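# Place long carton centered between two short cartons

## Task

Lower the long carton so it lies flat inside the space separating the two short cartons, centered in that space and with the same face on top as it had originally. The two short cartons must finish undisturbed in their original state. The result only counts if everything stays put without the robot supporting it. Finish by releasing the carton and moving the tool away.

## Robot and tools

Robot: a single arm carrying a vacuum tool with four suction cups. The reference point, called the cup point, is the middle of the four cup rims when they are free. The cups point along the cup point's +z axis. In the cup point's own axes the cups are at x = -35 and +35 mm; the pair at y = -70 mm is channel a and the pair at y = +70 mm is channel b. The tool reaches 148 mm to each side along its y axis. Each cup rim is 36 mm wide.

Scene frame: origin on the table surface under the arm base, +z up, +y to the left when facing along +x. Results report end_effector_position (metres) and end_effector_quat_wxyz for the cup point in this frame; the reported position may be a little off, more so far from the base. The base may be tilted relative to the table.

Tools:
- execute_actions, argument actions: a list holding one action, one wait, or nothing. An empty list ({"actions": []}) only reports the state. An action is {"rows": [[...]], "steps": n} with n from 1 to 15 control steps of 1/30 s (default 15); each row covers one step and the final row repeats to fill the count. A wait is {"steps": n}, n up to 300, counted from the previous result, so thinking time is included. Optional pictures (true/false) controls whether camera images come back. A rejected call does nothing.
- Row layout: one list of 8 numbers, each in [-1, 1]: dx, dy, dz, rx, ry, rz, suction_a, suction_b. The first six are an offset (not an absolute pose) expressed in the cup point's own axes, measured from the cup point's pose in the most recent result that showed it; for later calls within the same reply, or before any result in the scene has shown it, the offset counts from where the robot is when the action starts. Every row in an action refers to that same base pose, not to the row before. Scale: 1.0 equals 0.6 m for dx, dy, dz and 180 degrees for rotation; rx, ry, rz form a single rotation vector. All zeros is not a pause: it pulls the arm back to the reference pose.
- suction_a and suction_b: fraction of full vacuum (full is about 75 kPa below ambient); 0.01 or less switches that channel off. Settings persist until changed.
- move, arguments target (one 8-number row, same offset rules) and speed (m/s, 0.002 to 0.5, default 0.25; rotation capped at twice that in rad/s). It drives the cup point along a straight path lasting 0.5 to 10 s; beyond 10 s it stops short. It turns the short way round. It does not avoid obstacles, and the real motion can lag, drift and exceed speed, especially with the arm nearly straight. Suction values are sent at the start. Its result adds a move: line with the outcome (done, off_target, moving, held, fault) and acting limits (paced = pose clipped; held = steps blocked by a check, after which motion may jump faster), plus distance to target.
- wait, argument seconds (0 to 10): lets time pass with nothing new commanded.
- zoom_image, arguments camera (cam_head_left, cam_head_right or cam_wrist) and region [x0, y0, x1, y1] in pixels, top-left origin, max 504 by 504: a closer look at the latest image.
Call it only once the goal holds.

Motion limits: each control step the commanded pose is clipped to within 70 mm and 16 degrees of the measured pose, then reached by damped inverse kinematics that favours position over orientation. After an action the arm only continues to the last clipped pose, so large offsets need several actions; check the reported pose and the Hand target line. A pose unreachable line and HELD markers mean the clearance check altered or blocked commands (the mount counts as arm).

Gripping: switch a channel on and press both its cups fully onto a smooth flat face, avoiding edges, seams and holes. suction_measured_a/_b show reached vacuum; near 0 means no seal. part_present_a/_b turn 1 at 0.54 and back to 0 below 0.49. If one cup of an active channel is uncovered, the other channel loses vacuum too. Held objects sit up to about 12 mm nearer the tool. To release, rest the carton on its support, then set both channels off; the cups may touch until the tool is 15 mm away. A cup sealed to the table pins the tool; switch that channel off.

Cautions: the arm is stiff, so aiming even slightly beyond a firm contact can trigger a fault; faster contact hits harder. A joint torque at its load limit (waist, shoulder, elbow 152 N m; forearm roll, wrist pitch, wrist roll 38 N m) or an external force of 150 N causes a 10 s stop. MOTOR HOT warns of overheating; an OVER-TEMPERATURE FAULT brakes the arm. Avoid drops, slips, slamming, hard pushes and anything leaving the table; loose objects may occasionally get nudged. Smooth, economical motion is preferred.

Cameras: cam_head_left and cam_head_right (504x504, fixed) and cam_wrist (616x616 fisheye on the hand); calibration data is supplied and may be slightly off.

Each tool is called after "Call:" by a JSON object that holds its "name" and its "arguments".

## Session

Call:
{"name": "execute_actions", "arguments": {"actions": []}}

Scene clock: 0.00 s of 6000.00 s.
end_effector_position=(+0.4966, +0.0125, +0.4426) suction_measured_a=0.01 part_present_a=0 suction_measured_b=0.01 part_present_b=0 end_effector_quat_wxyz=(+0.003, +0.698, +0.716, -0.000)
Joint positions: [ 0.263  0.132  0.191  0.001 -1.634 -1.833]
Joint velocities: [-0.001 -0.001  0.    -0.001 -0.     0.   ]
Hand target: +0.497, +0.013, +0.443; +0.003, +0.698, +0.716, -0.000
camera_calibration (this result's frames):
cam_wrist: T_world_to_cam=[[-0.997, -0.029907, -0.071397, 0.540811], [-0.0662563, 0.806631, 0.587331, -0.196691], [0.0400257, 0.590299, -0.806192, 0.468976], [0, 0, 0, 1]] pos_world=[0.507385, -0.102005, 0.53222]

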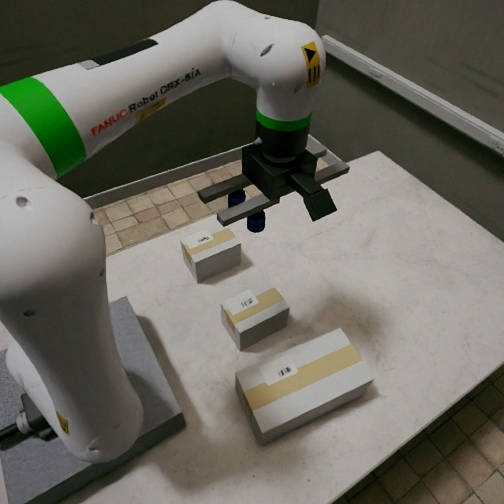

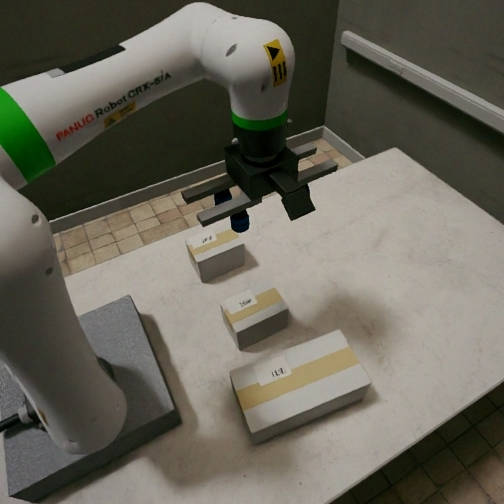

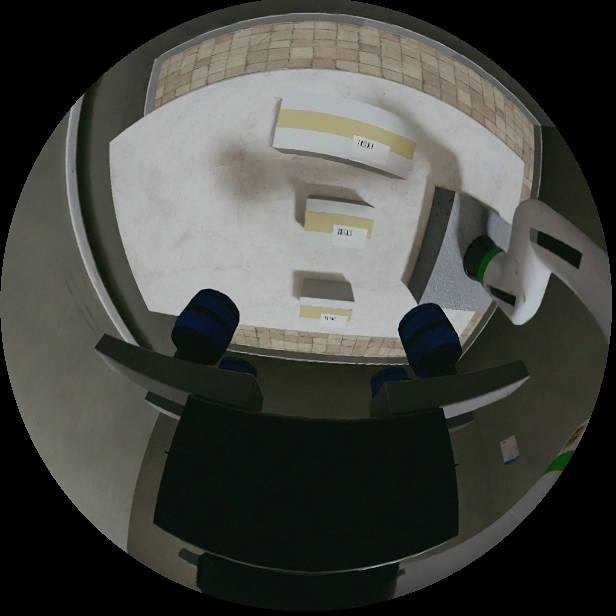

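Call:
{"name": "zoom_image", "arguments": {"camera": "cam_head_left", "region": [150, 210, 402, 462]}}

Region (150, 210, 402, 462) of cam_head_left's 504x504 image, scaled by 2.000, with more detail than that image has.

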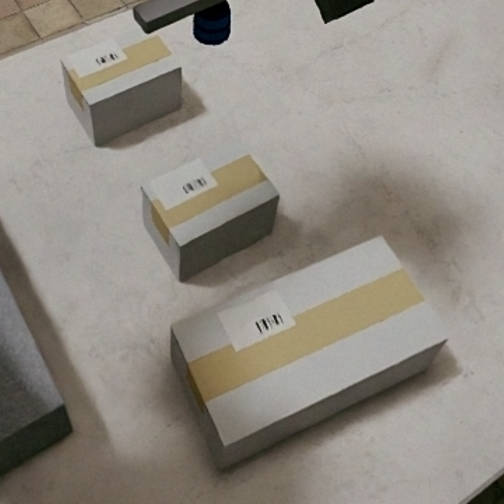

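Call:
{"name": "move", "arguments": {"target": [-0.398,-0.092,0.5,0,0,0.057,0,0]}}

Scene clock: 7.77 s of 6000.00 s.
end_effector_position=(+0.4490, -0.2276, +0.1428) suction_measured_a=0.01 part_present_a=0 suction_measured_b=0.01 part_present_b=0 end_effector_quat_wxyz=(+0.002, +0.759, +0.651, +0.001)
Joint positions: [-0.233  0.349 -0.281  0.001 -0.945 -1.517]
Joint velocities: [-0.002  0.002  0.001 -0.001  0.001  0.001]
Hand target: +0.449, -0.228, +0.143; +0.002, +0.759, +0.651, +0.001
Off the commanded pose: 0.001 m, 0 deg.
After step 90, 2.70 s passed at rest.
move: done
camera_calibration (this result's frames):
cam_wrist: T_world_to_cam=[[-0.986504, 0.147469, -0.0711504, 0.500474], [0.0776391, 0.803887, 0.589693, 0.104368], [0.144158, 0.57621, -0.804488, 0.320712], [0, 0, 0, 1]] pos_world=[0.439384, -0.342502, 0.232072]

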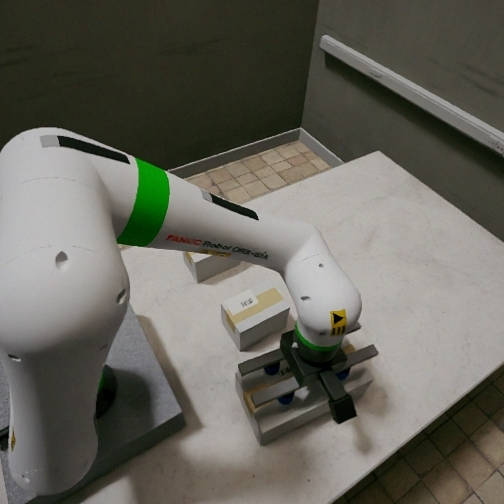

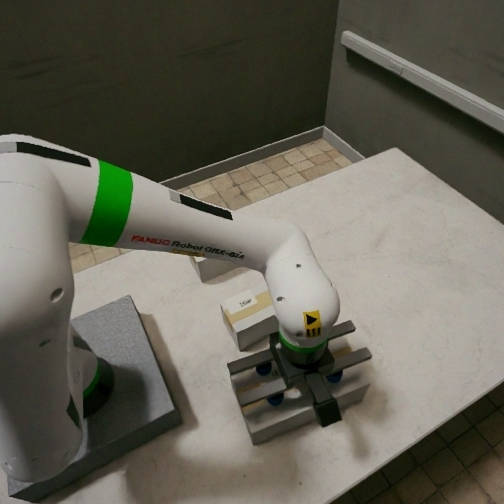

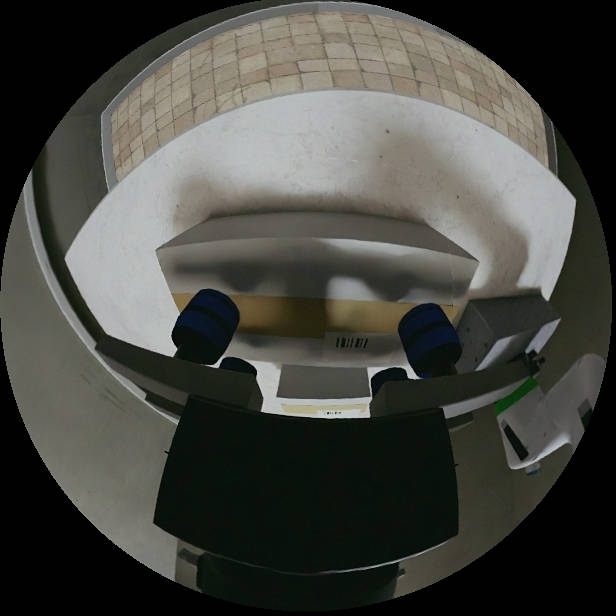

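Good enough.

Call:
{"name": "move", "arguments": {"target": [0.005,0,0.066,0,0,0,1,1], "speed": 0.03}}

Call:
{"name": "execute_actions", "arguments": {"actions": [{"steps":15}]}}

Scene clock: 10.70 s of 6000.00 s.
end_effector_position=(+0.4497, -0.2247, +0.1032) suction_measured_a=0.29 part_present_a=0 suction_measured_b=0.29 part_present_b=0 end_effector_quat_wxyz=(+0.002, +0.759, +0.651, +0.001)
Joint positions: [-0.226  0.41  -0.31   0.001 -0.855 -1.523]
Joint velocities: [ 0.001 -0.     0.    -0.     0.004  0.   ]
Hand target: +0.450, -0.225, +0.103; +0.002, +0.759, +0.651, +0.001
Off the commanded pose: 0.000 m, 0 deg.
move: done
camera_calibration (this result's frames):
cam_wrist: T_world_to_cam=[[-0.986513, 0.147442, -0.071086, 0.497901], [0.0776375, 0.803817, 0.589788, 0.125268], [0.144099, 0.576315, -0.804423, 0.287136], [0, 0, 0, 1]] pos_world=[0.440084, -0.339585, 0.192491]

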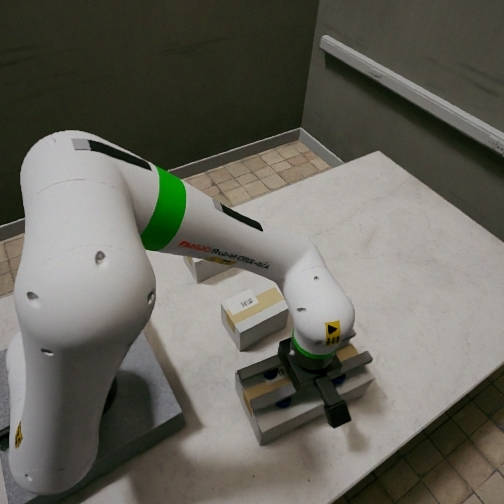

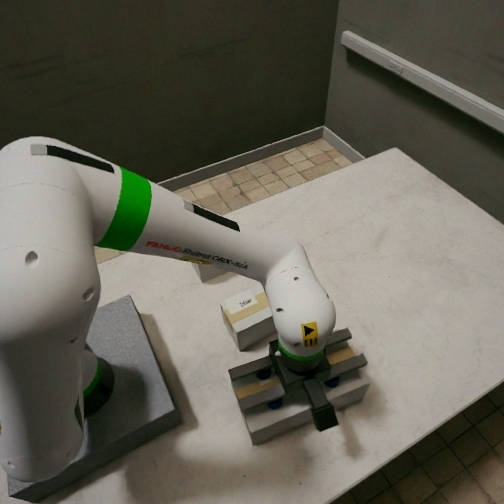

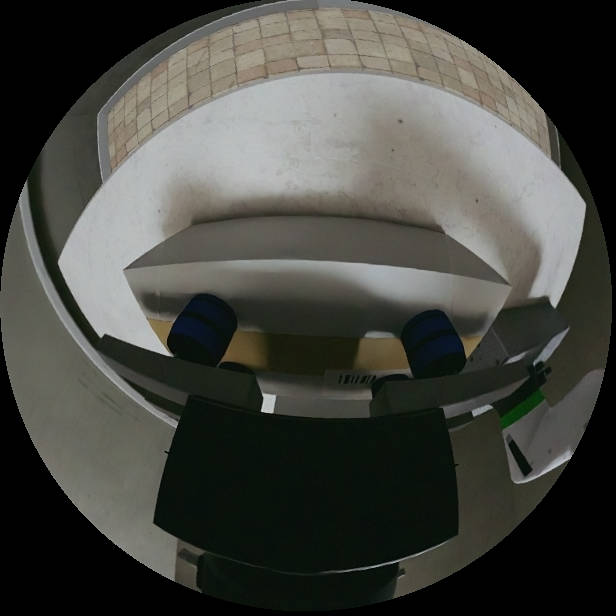

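Scene clock: 11.20 s of 6000.00 s.
end_effector_position=(+0.4498, -0.2247, +0.1031) suction_measured_a=0.71 part_present_a=1 suction_measured_b=0.71 part_present_b=1 end_effector_quat_wxyz=(+0.002, +0.759, +0.651, +0.001)
Joint positions: [-0.226  0.41  -0.31   0.001 -0.854 -1.523]
Joint velocities: [ 0.001 -0.001 -0.     0.001  0.     0.   ]
Hand target: +0.450, -0.225, +0.103; +0.002, +0.759, +0.651, +0.001
Off the commanded pose: 0.000 m, 0 deg.
Steps of this call (steps 1 to 15: nothing new was sent). Readings (end_effector_position | what the end effector reports):
1: (+0.4497, -0.2247, +0.1032) | suction_measured_a=0.31 part_present_a=0 suction_measured_b=0.31 part_present_b=0
2: (+0.4497, -0.2247, +0.1032) | suction_measured_a=0.34 part_present_a=0 suction_measured_b=0.34 part_present_b=0
4: (+0.4498, -0.2247, +0.1032) | suction_measured_a=0.39 part_present_a=0 suction_measured_b=0.39 part_present_b=0
8: (+0.4498, -0.2247, +0.1032) | suction_measured_a=0.50 part_present_a=0 suction_measured_b=0.50 part_present_b=0
15: the state above
camera_calibration (this result's frames):
cam_wrist: T_world_to_cam=[[-0.986507, 0.147433, -0.0711836, 0.497934], [0.0775753, 0.803829, 0.58978, 0.125322], [0.144173, 0.5763, -0.804421, 0.287051], [0, 0, 0, 1]] pos_world=[0.440109, -0.339577, 0.192442]

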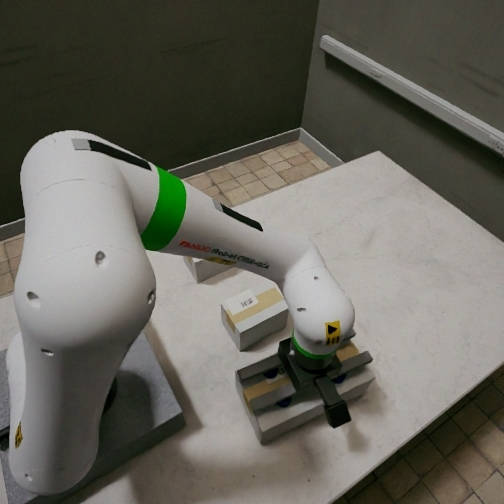

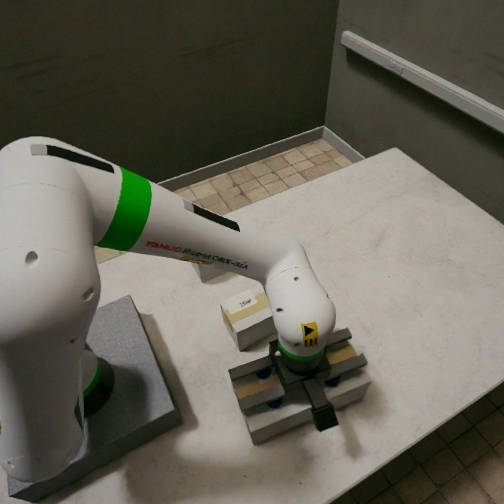

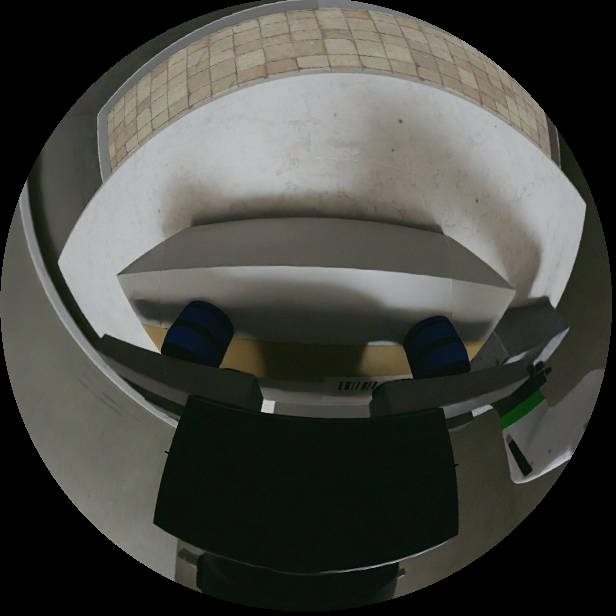

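Call:
{"name": "move", "arguments": {"target": [0,0,-0.2,0,0,0,1,1], "speed": 0.12}}

Call:
{"name": "move", "arguments": {"target": [0.583,-0.077,0.015,0,0,-0.036,1,1], "speed": 0.2}}

Call:
{"name": "zoom_image", "arguments": {"camera": "cam_wrist", "region": [160, 100, 480, 300]}}

Scene clock: 15.13 s of 6000.00 s.
end_effector_position=(+0.4489, -0.2246, +0.2230) suction_measured_a=0.91 part_present_a=1 suction_measured_b=0.91 part_present_b=1 end_effector_quat_wxyz=(+0.002, +0.759, +0.651, +0.001)
Joint positions: [-0.227  0.244 -0.203  0.001 -1.128 -1.523]
Joint velocities: [-0.001  0.     0.001 -0.    -0.003  0.   ]
Hand target: +0.449, -0.225, +0.223; +0.002, +0.759, +0.651, +0.001
Off the commanded pose: 0.000 m, 0 deg.
move: done
camera_calibration (this result's frames):
cam_wrist: T_world_to_cam=[[-0.986456, 0.147804, -0.0711227, 0.505686], [0.077958, 0.803978, 0.589527, 0.0545484], [0.144315, 0.575998, -0.804611, 0.383455], [0, 0, 0, 1]] pos_world=[0.439246, -0.339467, 0.31234]

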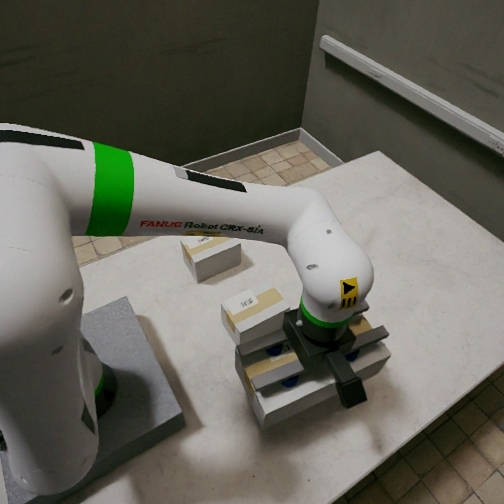

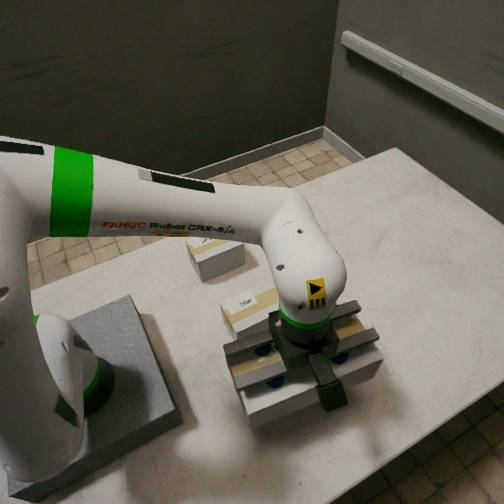

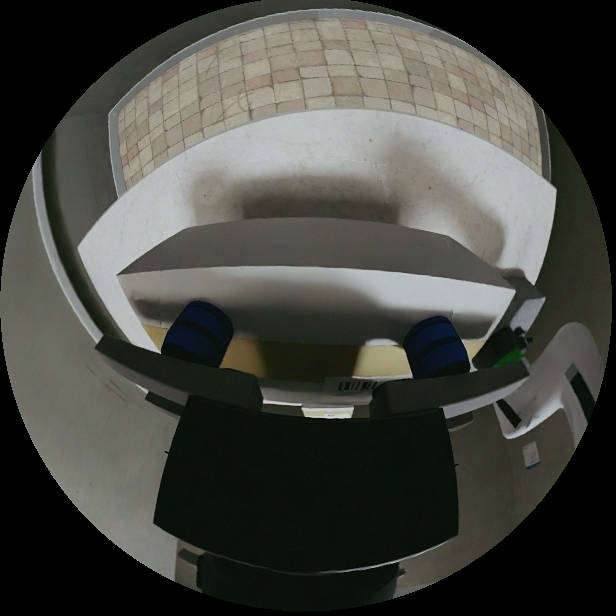

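Scene clock: 17.37 s of 6000.00 s.
end_effector_position=(+0.4575, +0.1273, +0.2134) suction_measured_a=0.91 part_present_a=1 suction_measured_b=0.91 part_present_b=1 end_effector_quat_wxyz=(+0.004, +0.721, +0.693, +0.000)
Joint positions: [ 0.523  0.19  -0.292  0.001 -1.093 -2.159]
Joint velocities: [ 0.002  0.002  0.001  0.001 -0.    -0.002]
Hand target: +0.457, +0.127, +0.213; +0.004, +0.721, +0.693, +0.000
Off the commanded pose: 0.001 m, 0 deg.
move: done
camera_calibration (this result's frames):
cam_wrist: T_world_to_cam=[[-0.996754, 0.0353082, -0.0723548, 0.480703], [-0.013927, 0.809539, 0.586901, -0.181492], [0.0792964, 0.586004, -0.806419, 0.200653], [0, 0, 0, 1]] pos_world=[0.460704, 0.0123688, 0.303109]

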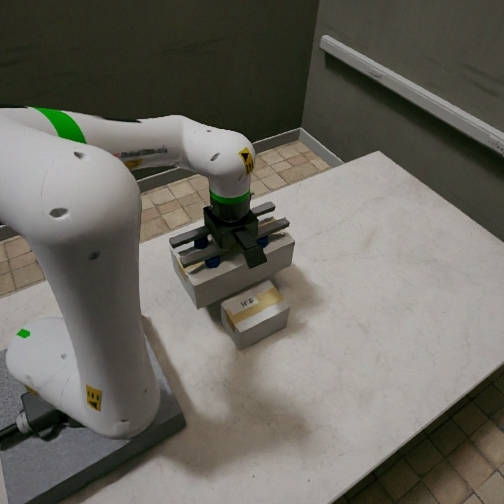

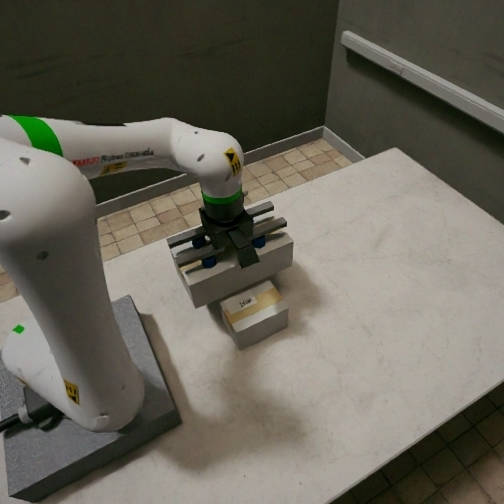

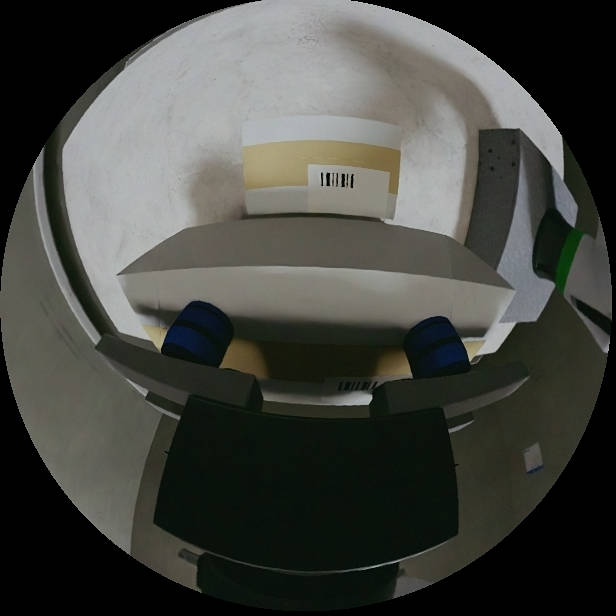

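Region (160, 100, 480, 300) of cam_wrist's 616x616 image, scaled by 1.575, with more detail than that image has; it fills the top 315 rows of this view, and the rest is white.

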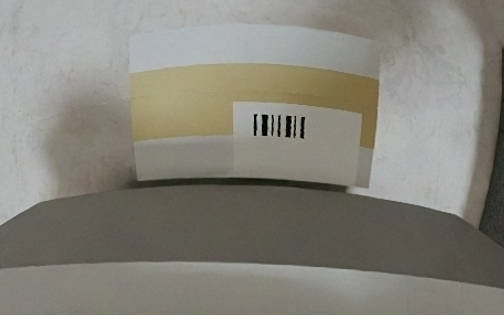

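Call:
{"name": "move", "arguments": {"target": [0.006,-0.004,0.01,0,0,0.004,1,1], "speed": 0.03}}

Call:
{"name": "move", "arguments": {"target": [0,0,0.063,0,0,0,1,1], "speed": 0.03}}

Scene clock: 19.90 s of 6000.00 s.
end_effector_position=(+0.4553, +0.1309, +0.2075) suction_measured_a=0.91 part_present_a=1 suction_measured_b=0.91 part_present_b=1 end_effector_quat_wxyz=(+0.004, +0.725, +0.688, +0.000)
Joint positions: [ 0.532  0.195 -0.302  0.001 -1.078 -2.181]
Joint velocities: [ 0.002  0.001 -0.002  0.001  0.003 -0.004]
Hand target: +0.455, +0.131, +0.207; +0.004, +0.725, +0.688, +0.000
Off the commanded pose: 0.000 m, 0 deg.
move: done
camera_calibration (this result's frames):
cam_wrist: T_world_to_cam=[[-0.996232, 0.0476541, -0.0724621, 0.476154], [-0.00396129, 0.80964, 0.586914, -0.185521], [0.0866371, 0.58499, -0.8064, 0.190692], [0, 0, 0, 1]] pos_world=[0.457104, 0.0159618, 0.297163]

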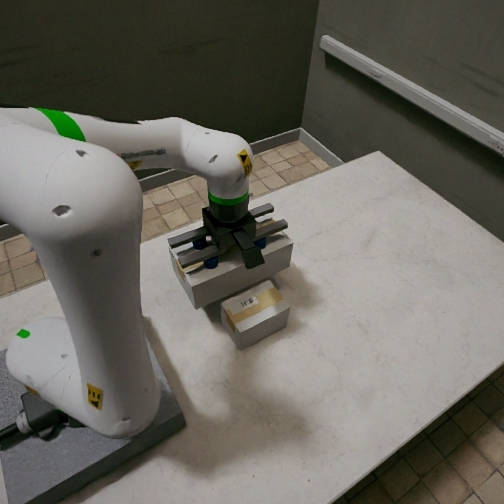

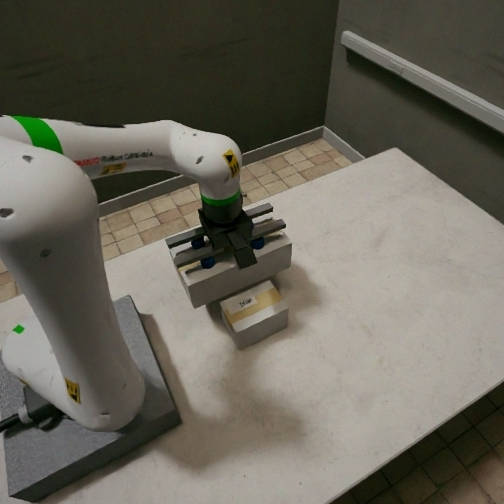

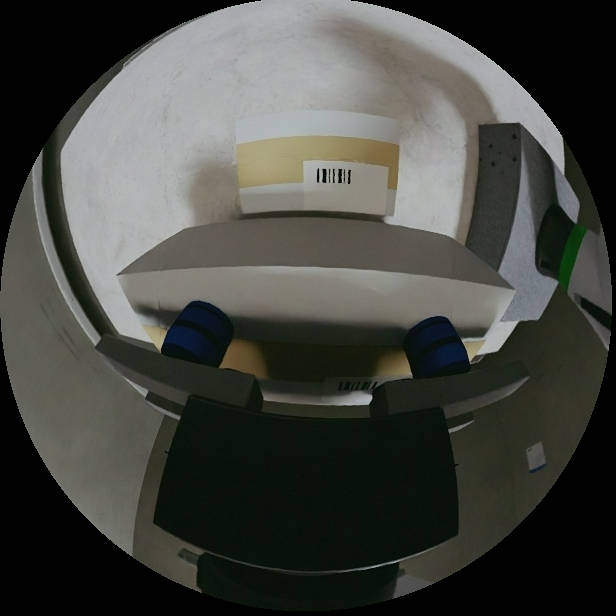

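Scene clock: 21.47 s of 6000.00 s.
end_effector_position=(+0.4555, +0.1308, +0.1697) suction_measured_a=0.91 part_present_a=1 suction_measured_b=0.91 part_present_b=1 end_effector_quat_wxyz=(+0.004, +0.725, +0.688, +0.000)
Joint positions: [ 0.532  0.245 -0.343  0.001 -0.988 -2.181]
Joint velocities: [-0.001  0.002 -0.001  0.001  0.003 -0.   ]
Hand target: +0.456, +0.131, +0.170; +0.004, +0.725, +0.688, +0.000
Off the commanded pose: 0.000 m, 0 deg.
move: done
camera_calibration (this result's frames):
cam_wrist: T_world_to_cam=[[-0.996239, 0.0475755, -0.0724153, 0.473667], [-0.00400597, 0.809583, 0.586992, -0.163301], [0.0865526, 0.585075, -0.806347, 0.160322], [0, 0, 0, 1]] pos_world=[0.457355, 0.0158705, 0.259432]

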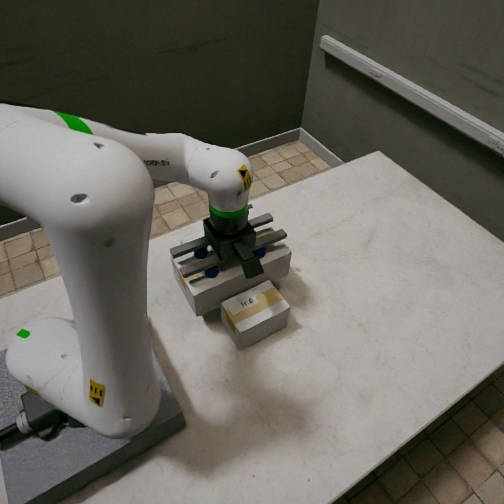

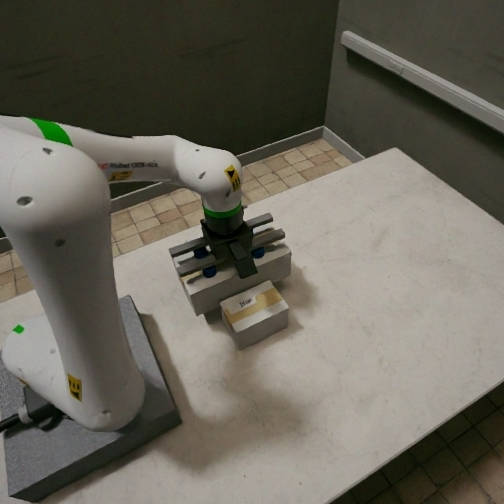

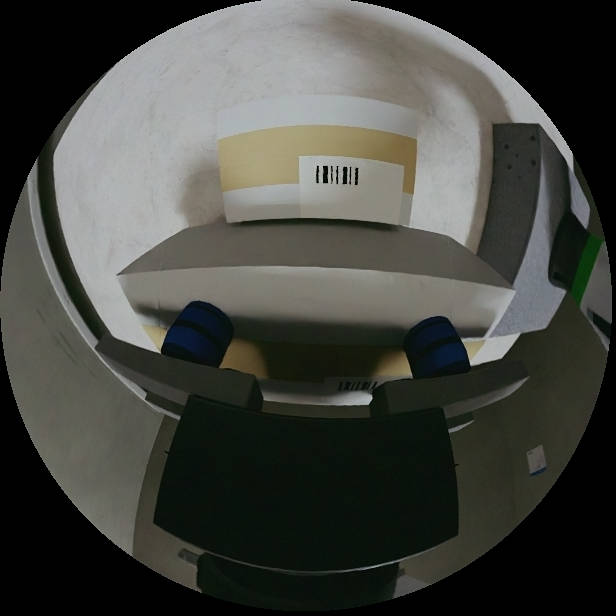

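Call:
{"name": "move", "arguments": {"target": [0,0,0.122,0,0,0,1,1], "speed": 0.04}}

Call:
{"name": "execute_actions", "arguments": {"actions": [{"rows":[[0,0,0,0,0,0,0,0]],"steps":15}], "pictures": false}}

Call:
{"name": "move", "arguments": {"target": [0.19,0,-0.35,0,0,0,0,0], "speed": 0.15}}

Call:
{"name": "zoom_image", "arguments": {"camera": "cam_wrist", "region": [170, 40, 470, 340]}}

Scene clock: 25.60 s of 6000.00 s.
end_effector_position=(+0.4560, +0.1307, +0.0967) suction_measured_a=0.91 part_present_a=1 suction_measured_b=0.91 part_present_b=1 end_effector_quat_wxyz=(+0.003, +0.725, +0.688, +0.000)
Joint positions: [ 0.532  0.364 -0.398  0.001 -0.813 -2.181]
Joint velocities: [-0.     0.003 -0.002  0.001  0.002  0.   ]
Hand target: +0.456, +0.131, +0.097; +0.004, +0.725, +0.688, +0.000
Off the commanded pose: 0.000 m, 0 deg.
move: done
camera_calibration (this result's frames):
cam_wrist: T_world_to_cam=[[-0.996252, 0.0474459, -0.072324, 0.468855], [-0.00407234, 0.809481, 0.587131, -0.120247], [0.0864019, 0.585225, -0.806254, 0.101486], [0, 0, 0, 1]] pos_world=[0.457839, 0.0157002, 0.186334]

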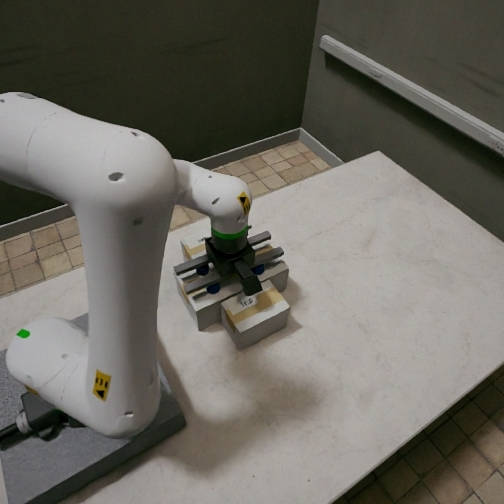

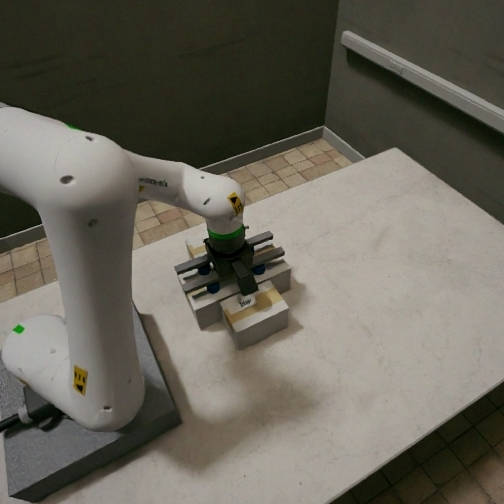

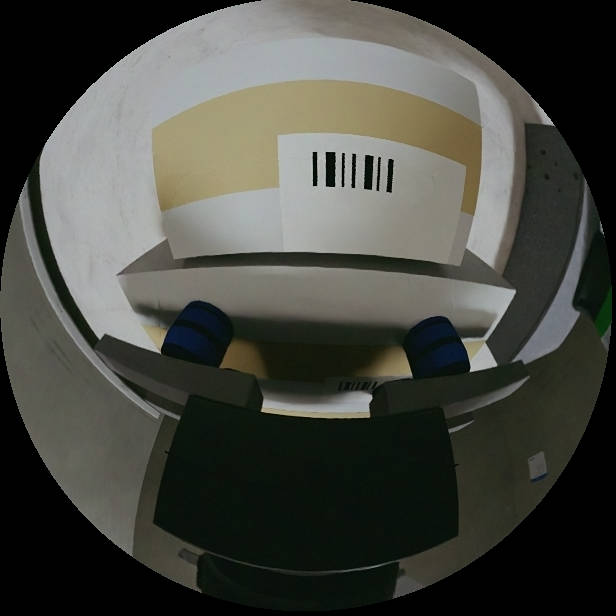

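Scene clock: 26.10 s of 6000.00 s.
end_effector_position=(+0.4561, +0.1307, +0.0967) suction_measured_a=0.01 part_present_a=0 suction_measured_b=0.01 part_present_b=0 end_effector_quat_wxyz=(+0.004, +0.725, +0.688, +0.000)
Joint positions: [ 0.532  0.364 -0.398  0.001 -0.813 -2.181]
Joint velocities: [ 0.001 -0.     0.001 -0.002 -0.001 -0.   ]
Hand target: +0.456, +0.131, +0.097; +0.003, +0.725, +0.688, +0.000
Off the commanded pose: 0.000 m, 0 deg.
Steps of this call (steps 1 to 15: all 15 steps of this action). Readings (end_effector_position | what the end effector reports):
1: (+0.4560, +0.1307, +0.0966) | suction_measured_a=0.71 part_present_a=1 suction_measured_b=0.71 part_present_b=1
2: (+0.4560, +0.1307, +0.0966) | suction_measured_a=0.18 part_present_a=0 suction_measured_b=0.18 part_present_b=0
4: (+0.4561, +0.1307, +0.0967) | suction_measured_a=0.01 part_present_a=0 suction_measured_b=0.01 part_present_b=0
8: (+0.4561, +0.1307, +0.0967) | suction_measured_a=0.01 part_present_a=0 suction_measured_b=0.01 part_present_b=0
15: the state above

Scene clock: 28.37 s of 6000.00 s.
end_effector_position=(+0.4610, +0.2449, +0.3064) suction_measured_a=0.01 part_present_a=0 suction_measured_b=0.01 part_present_b=0 end_effector_quat_wxyz=(+0.004, +0.725, +0.688, +0.000)
Joint positions: [ 0.713  0.222 -0.021  0.001 -1.331 -2.362]
Joint velocities: [-0.001  0.001  0.002 -0.002 -0.003 -0.   ]
Hand target: +0.461, +0.245, +0.306; +0.004, +0.725, +0.688, +0.000
Off the commanded pose: 0.001 m, 0 deg.
move: done
camera_calibration (this result's frames):
cam_wrist: T_world_to_cam=[[-0.996156, 0.0479528, -0.0733016, 0.483663], [-0.00417371, 0.809904, 0.586547, -0.33567], [0.0874939, 0.584599, -0.806591, 0.203053], [0, 0, 0, 1]] pos_world=[0.462637, 0.129963, 0.39612]

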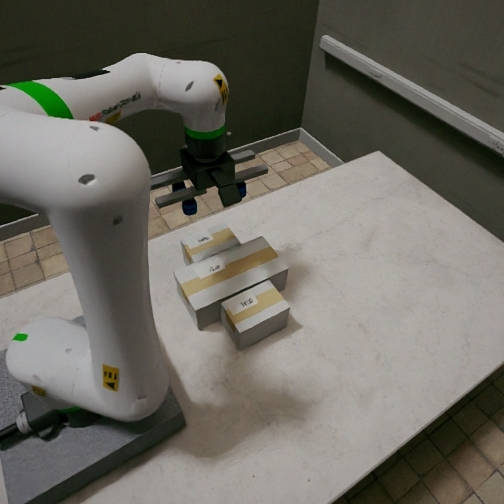

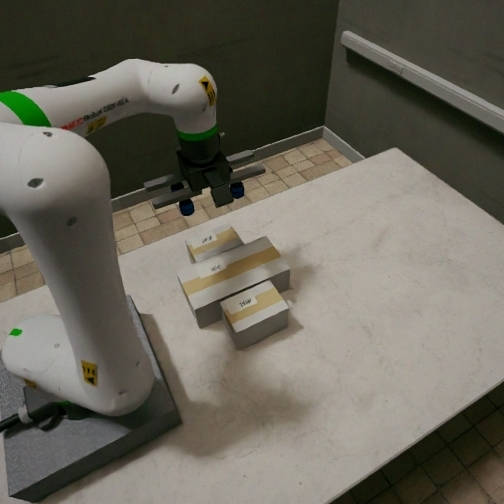

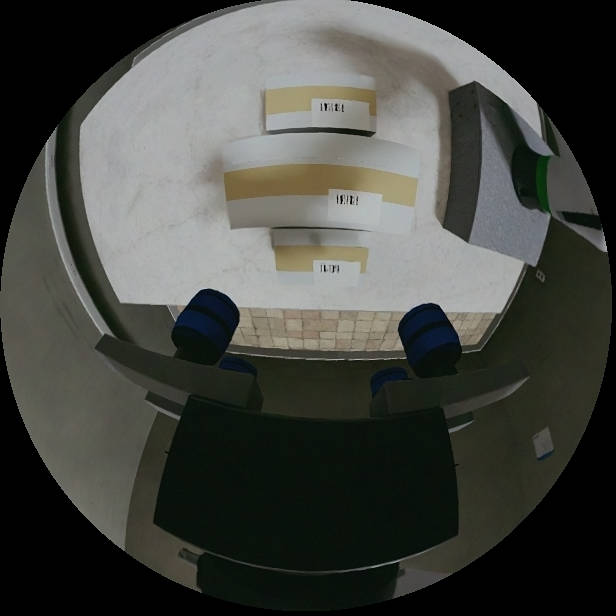

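Region (170, 40, 470, 340) of cam_wrist's 616x616 image, scaled by 1.680, with more detail than that image has.

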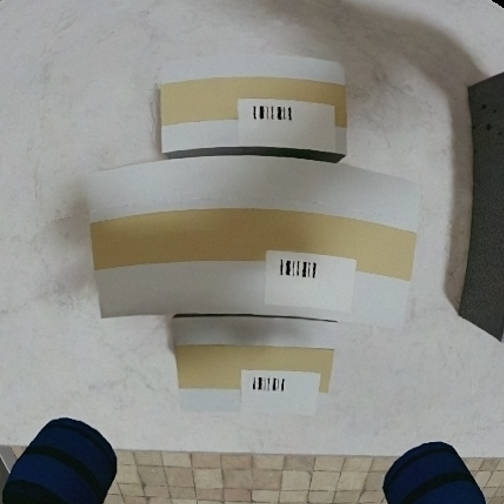

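Call:
{"name": "finished_scene", "arguments": {"scene": 2}}

The scene is finished: the task was done.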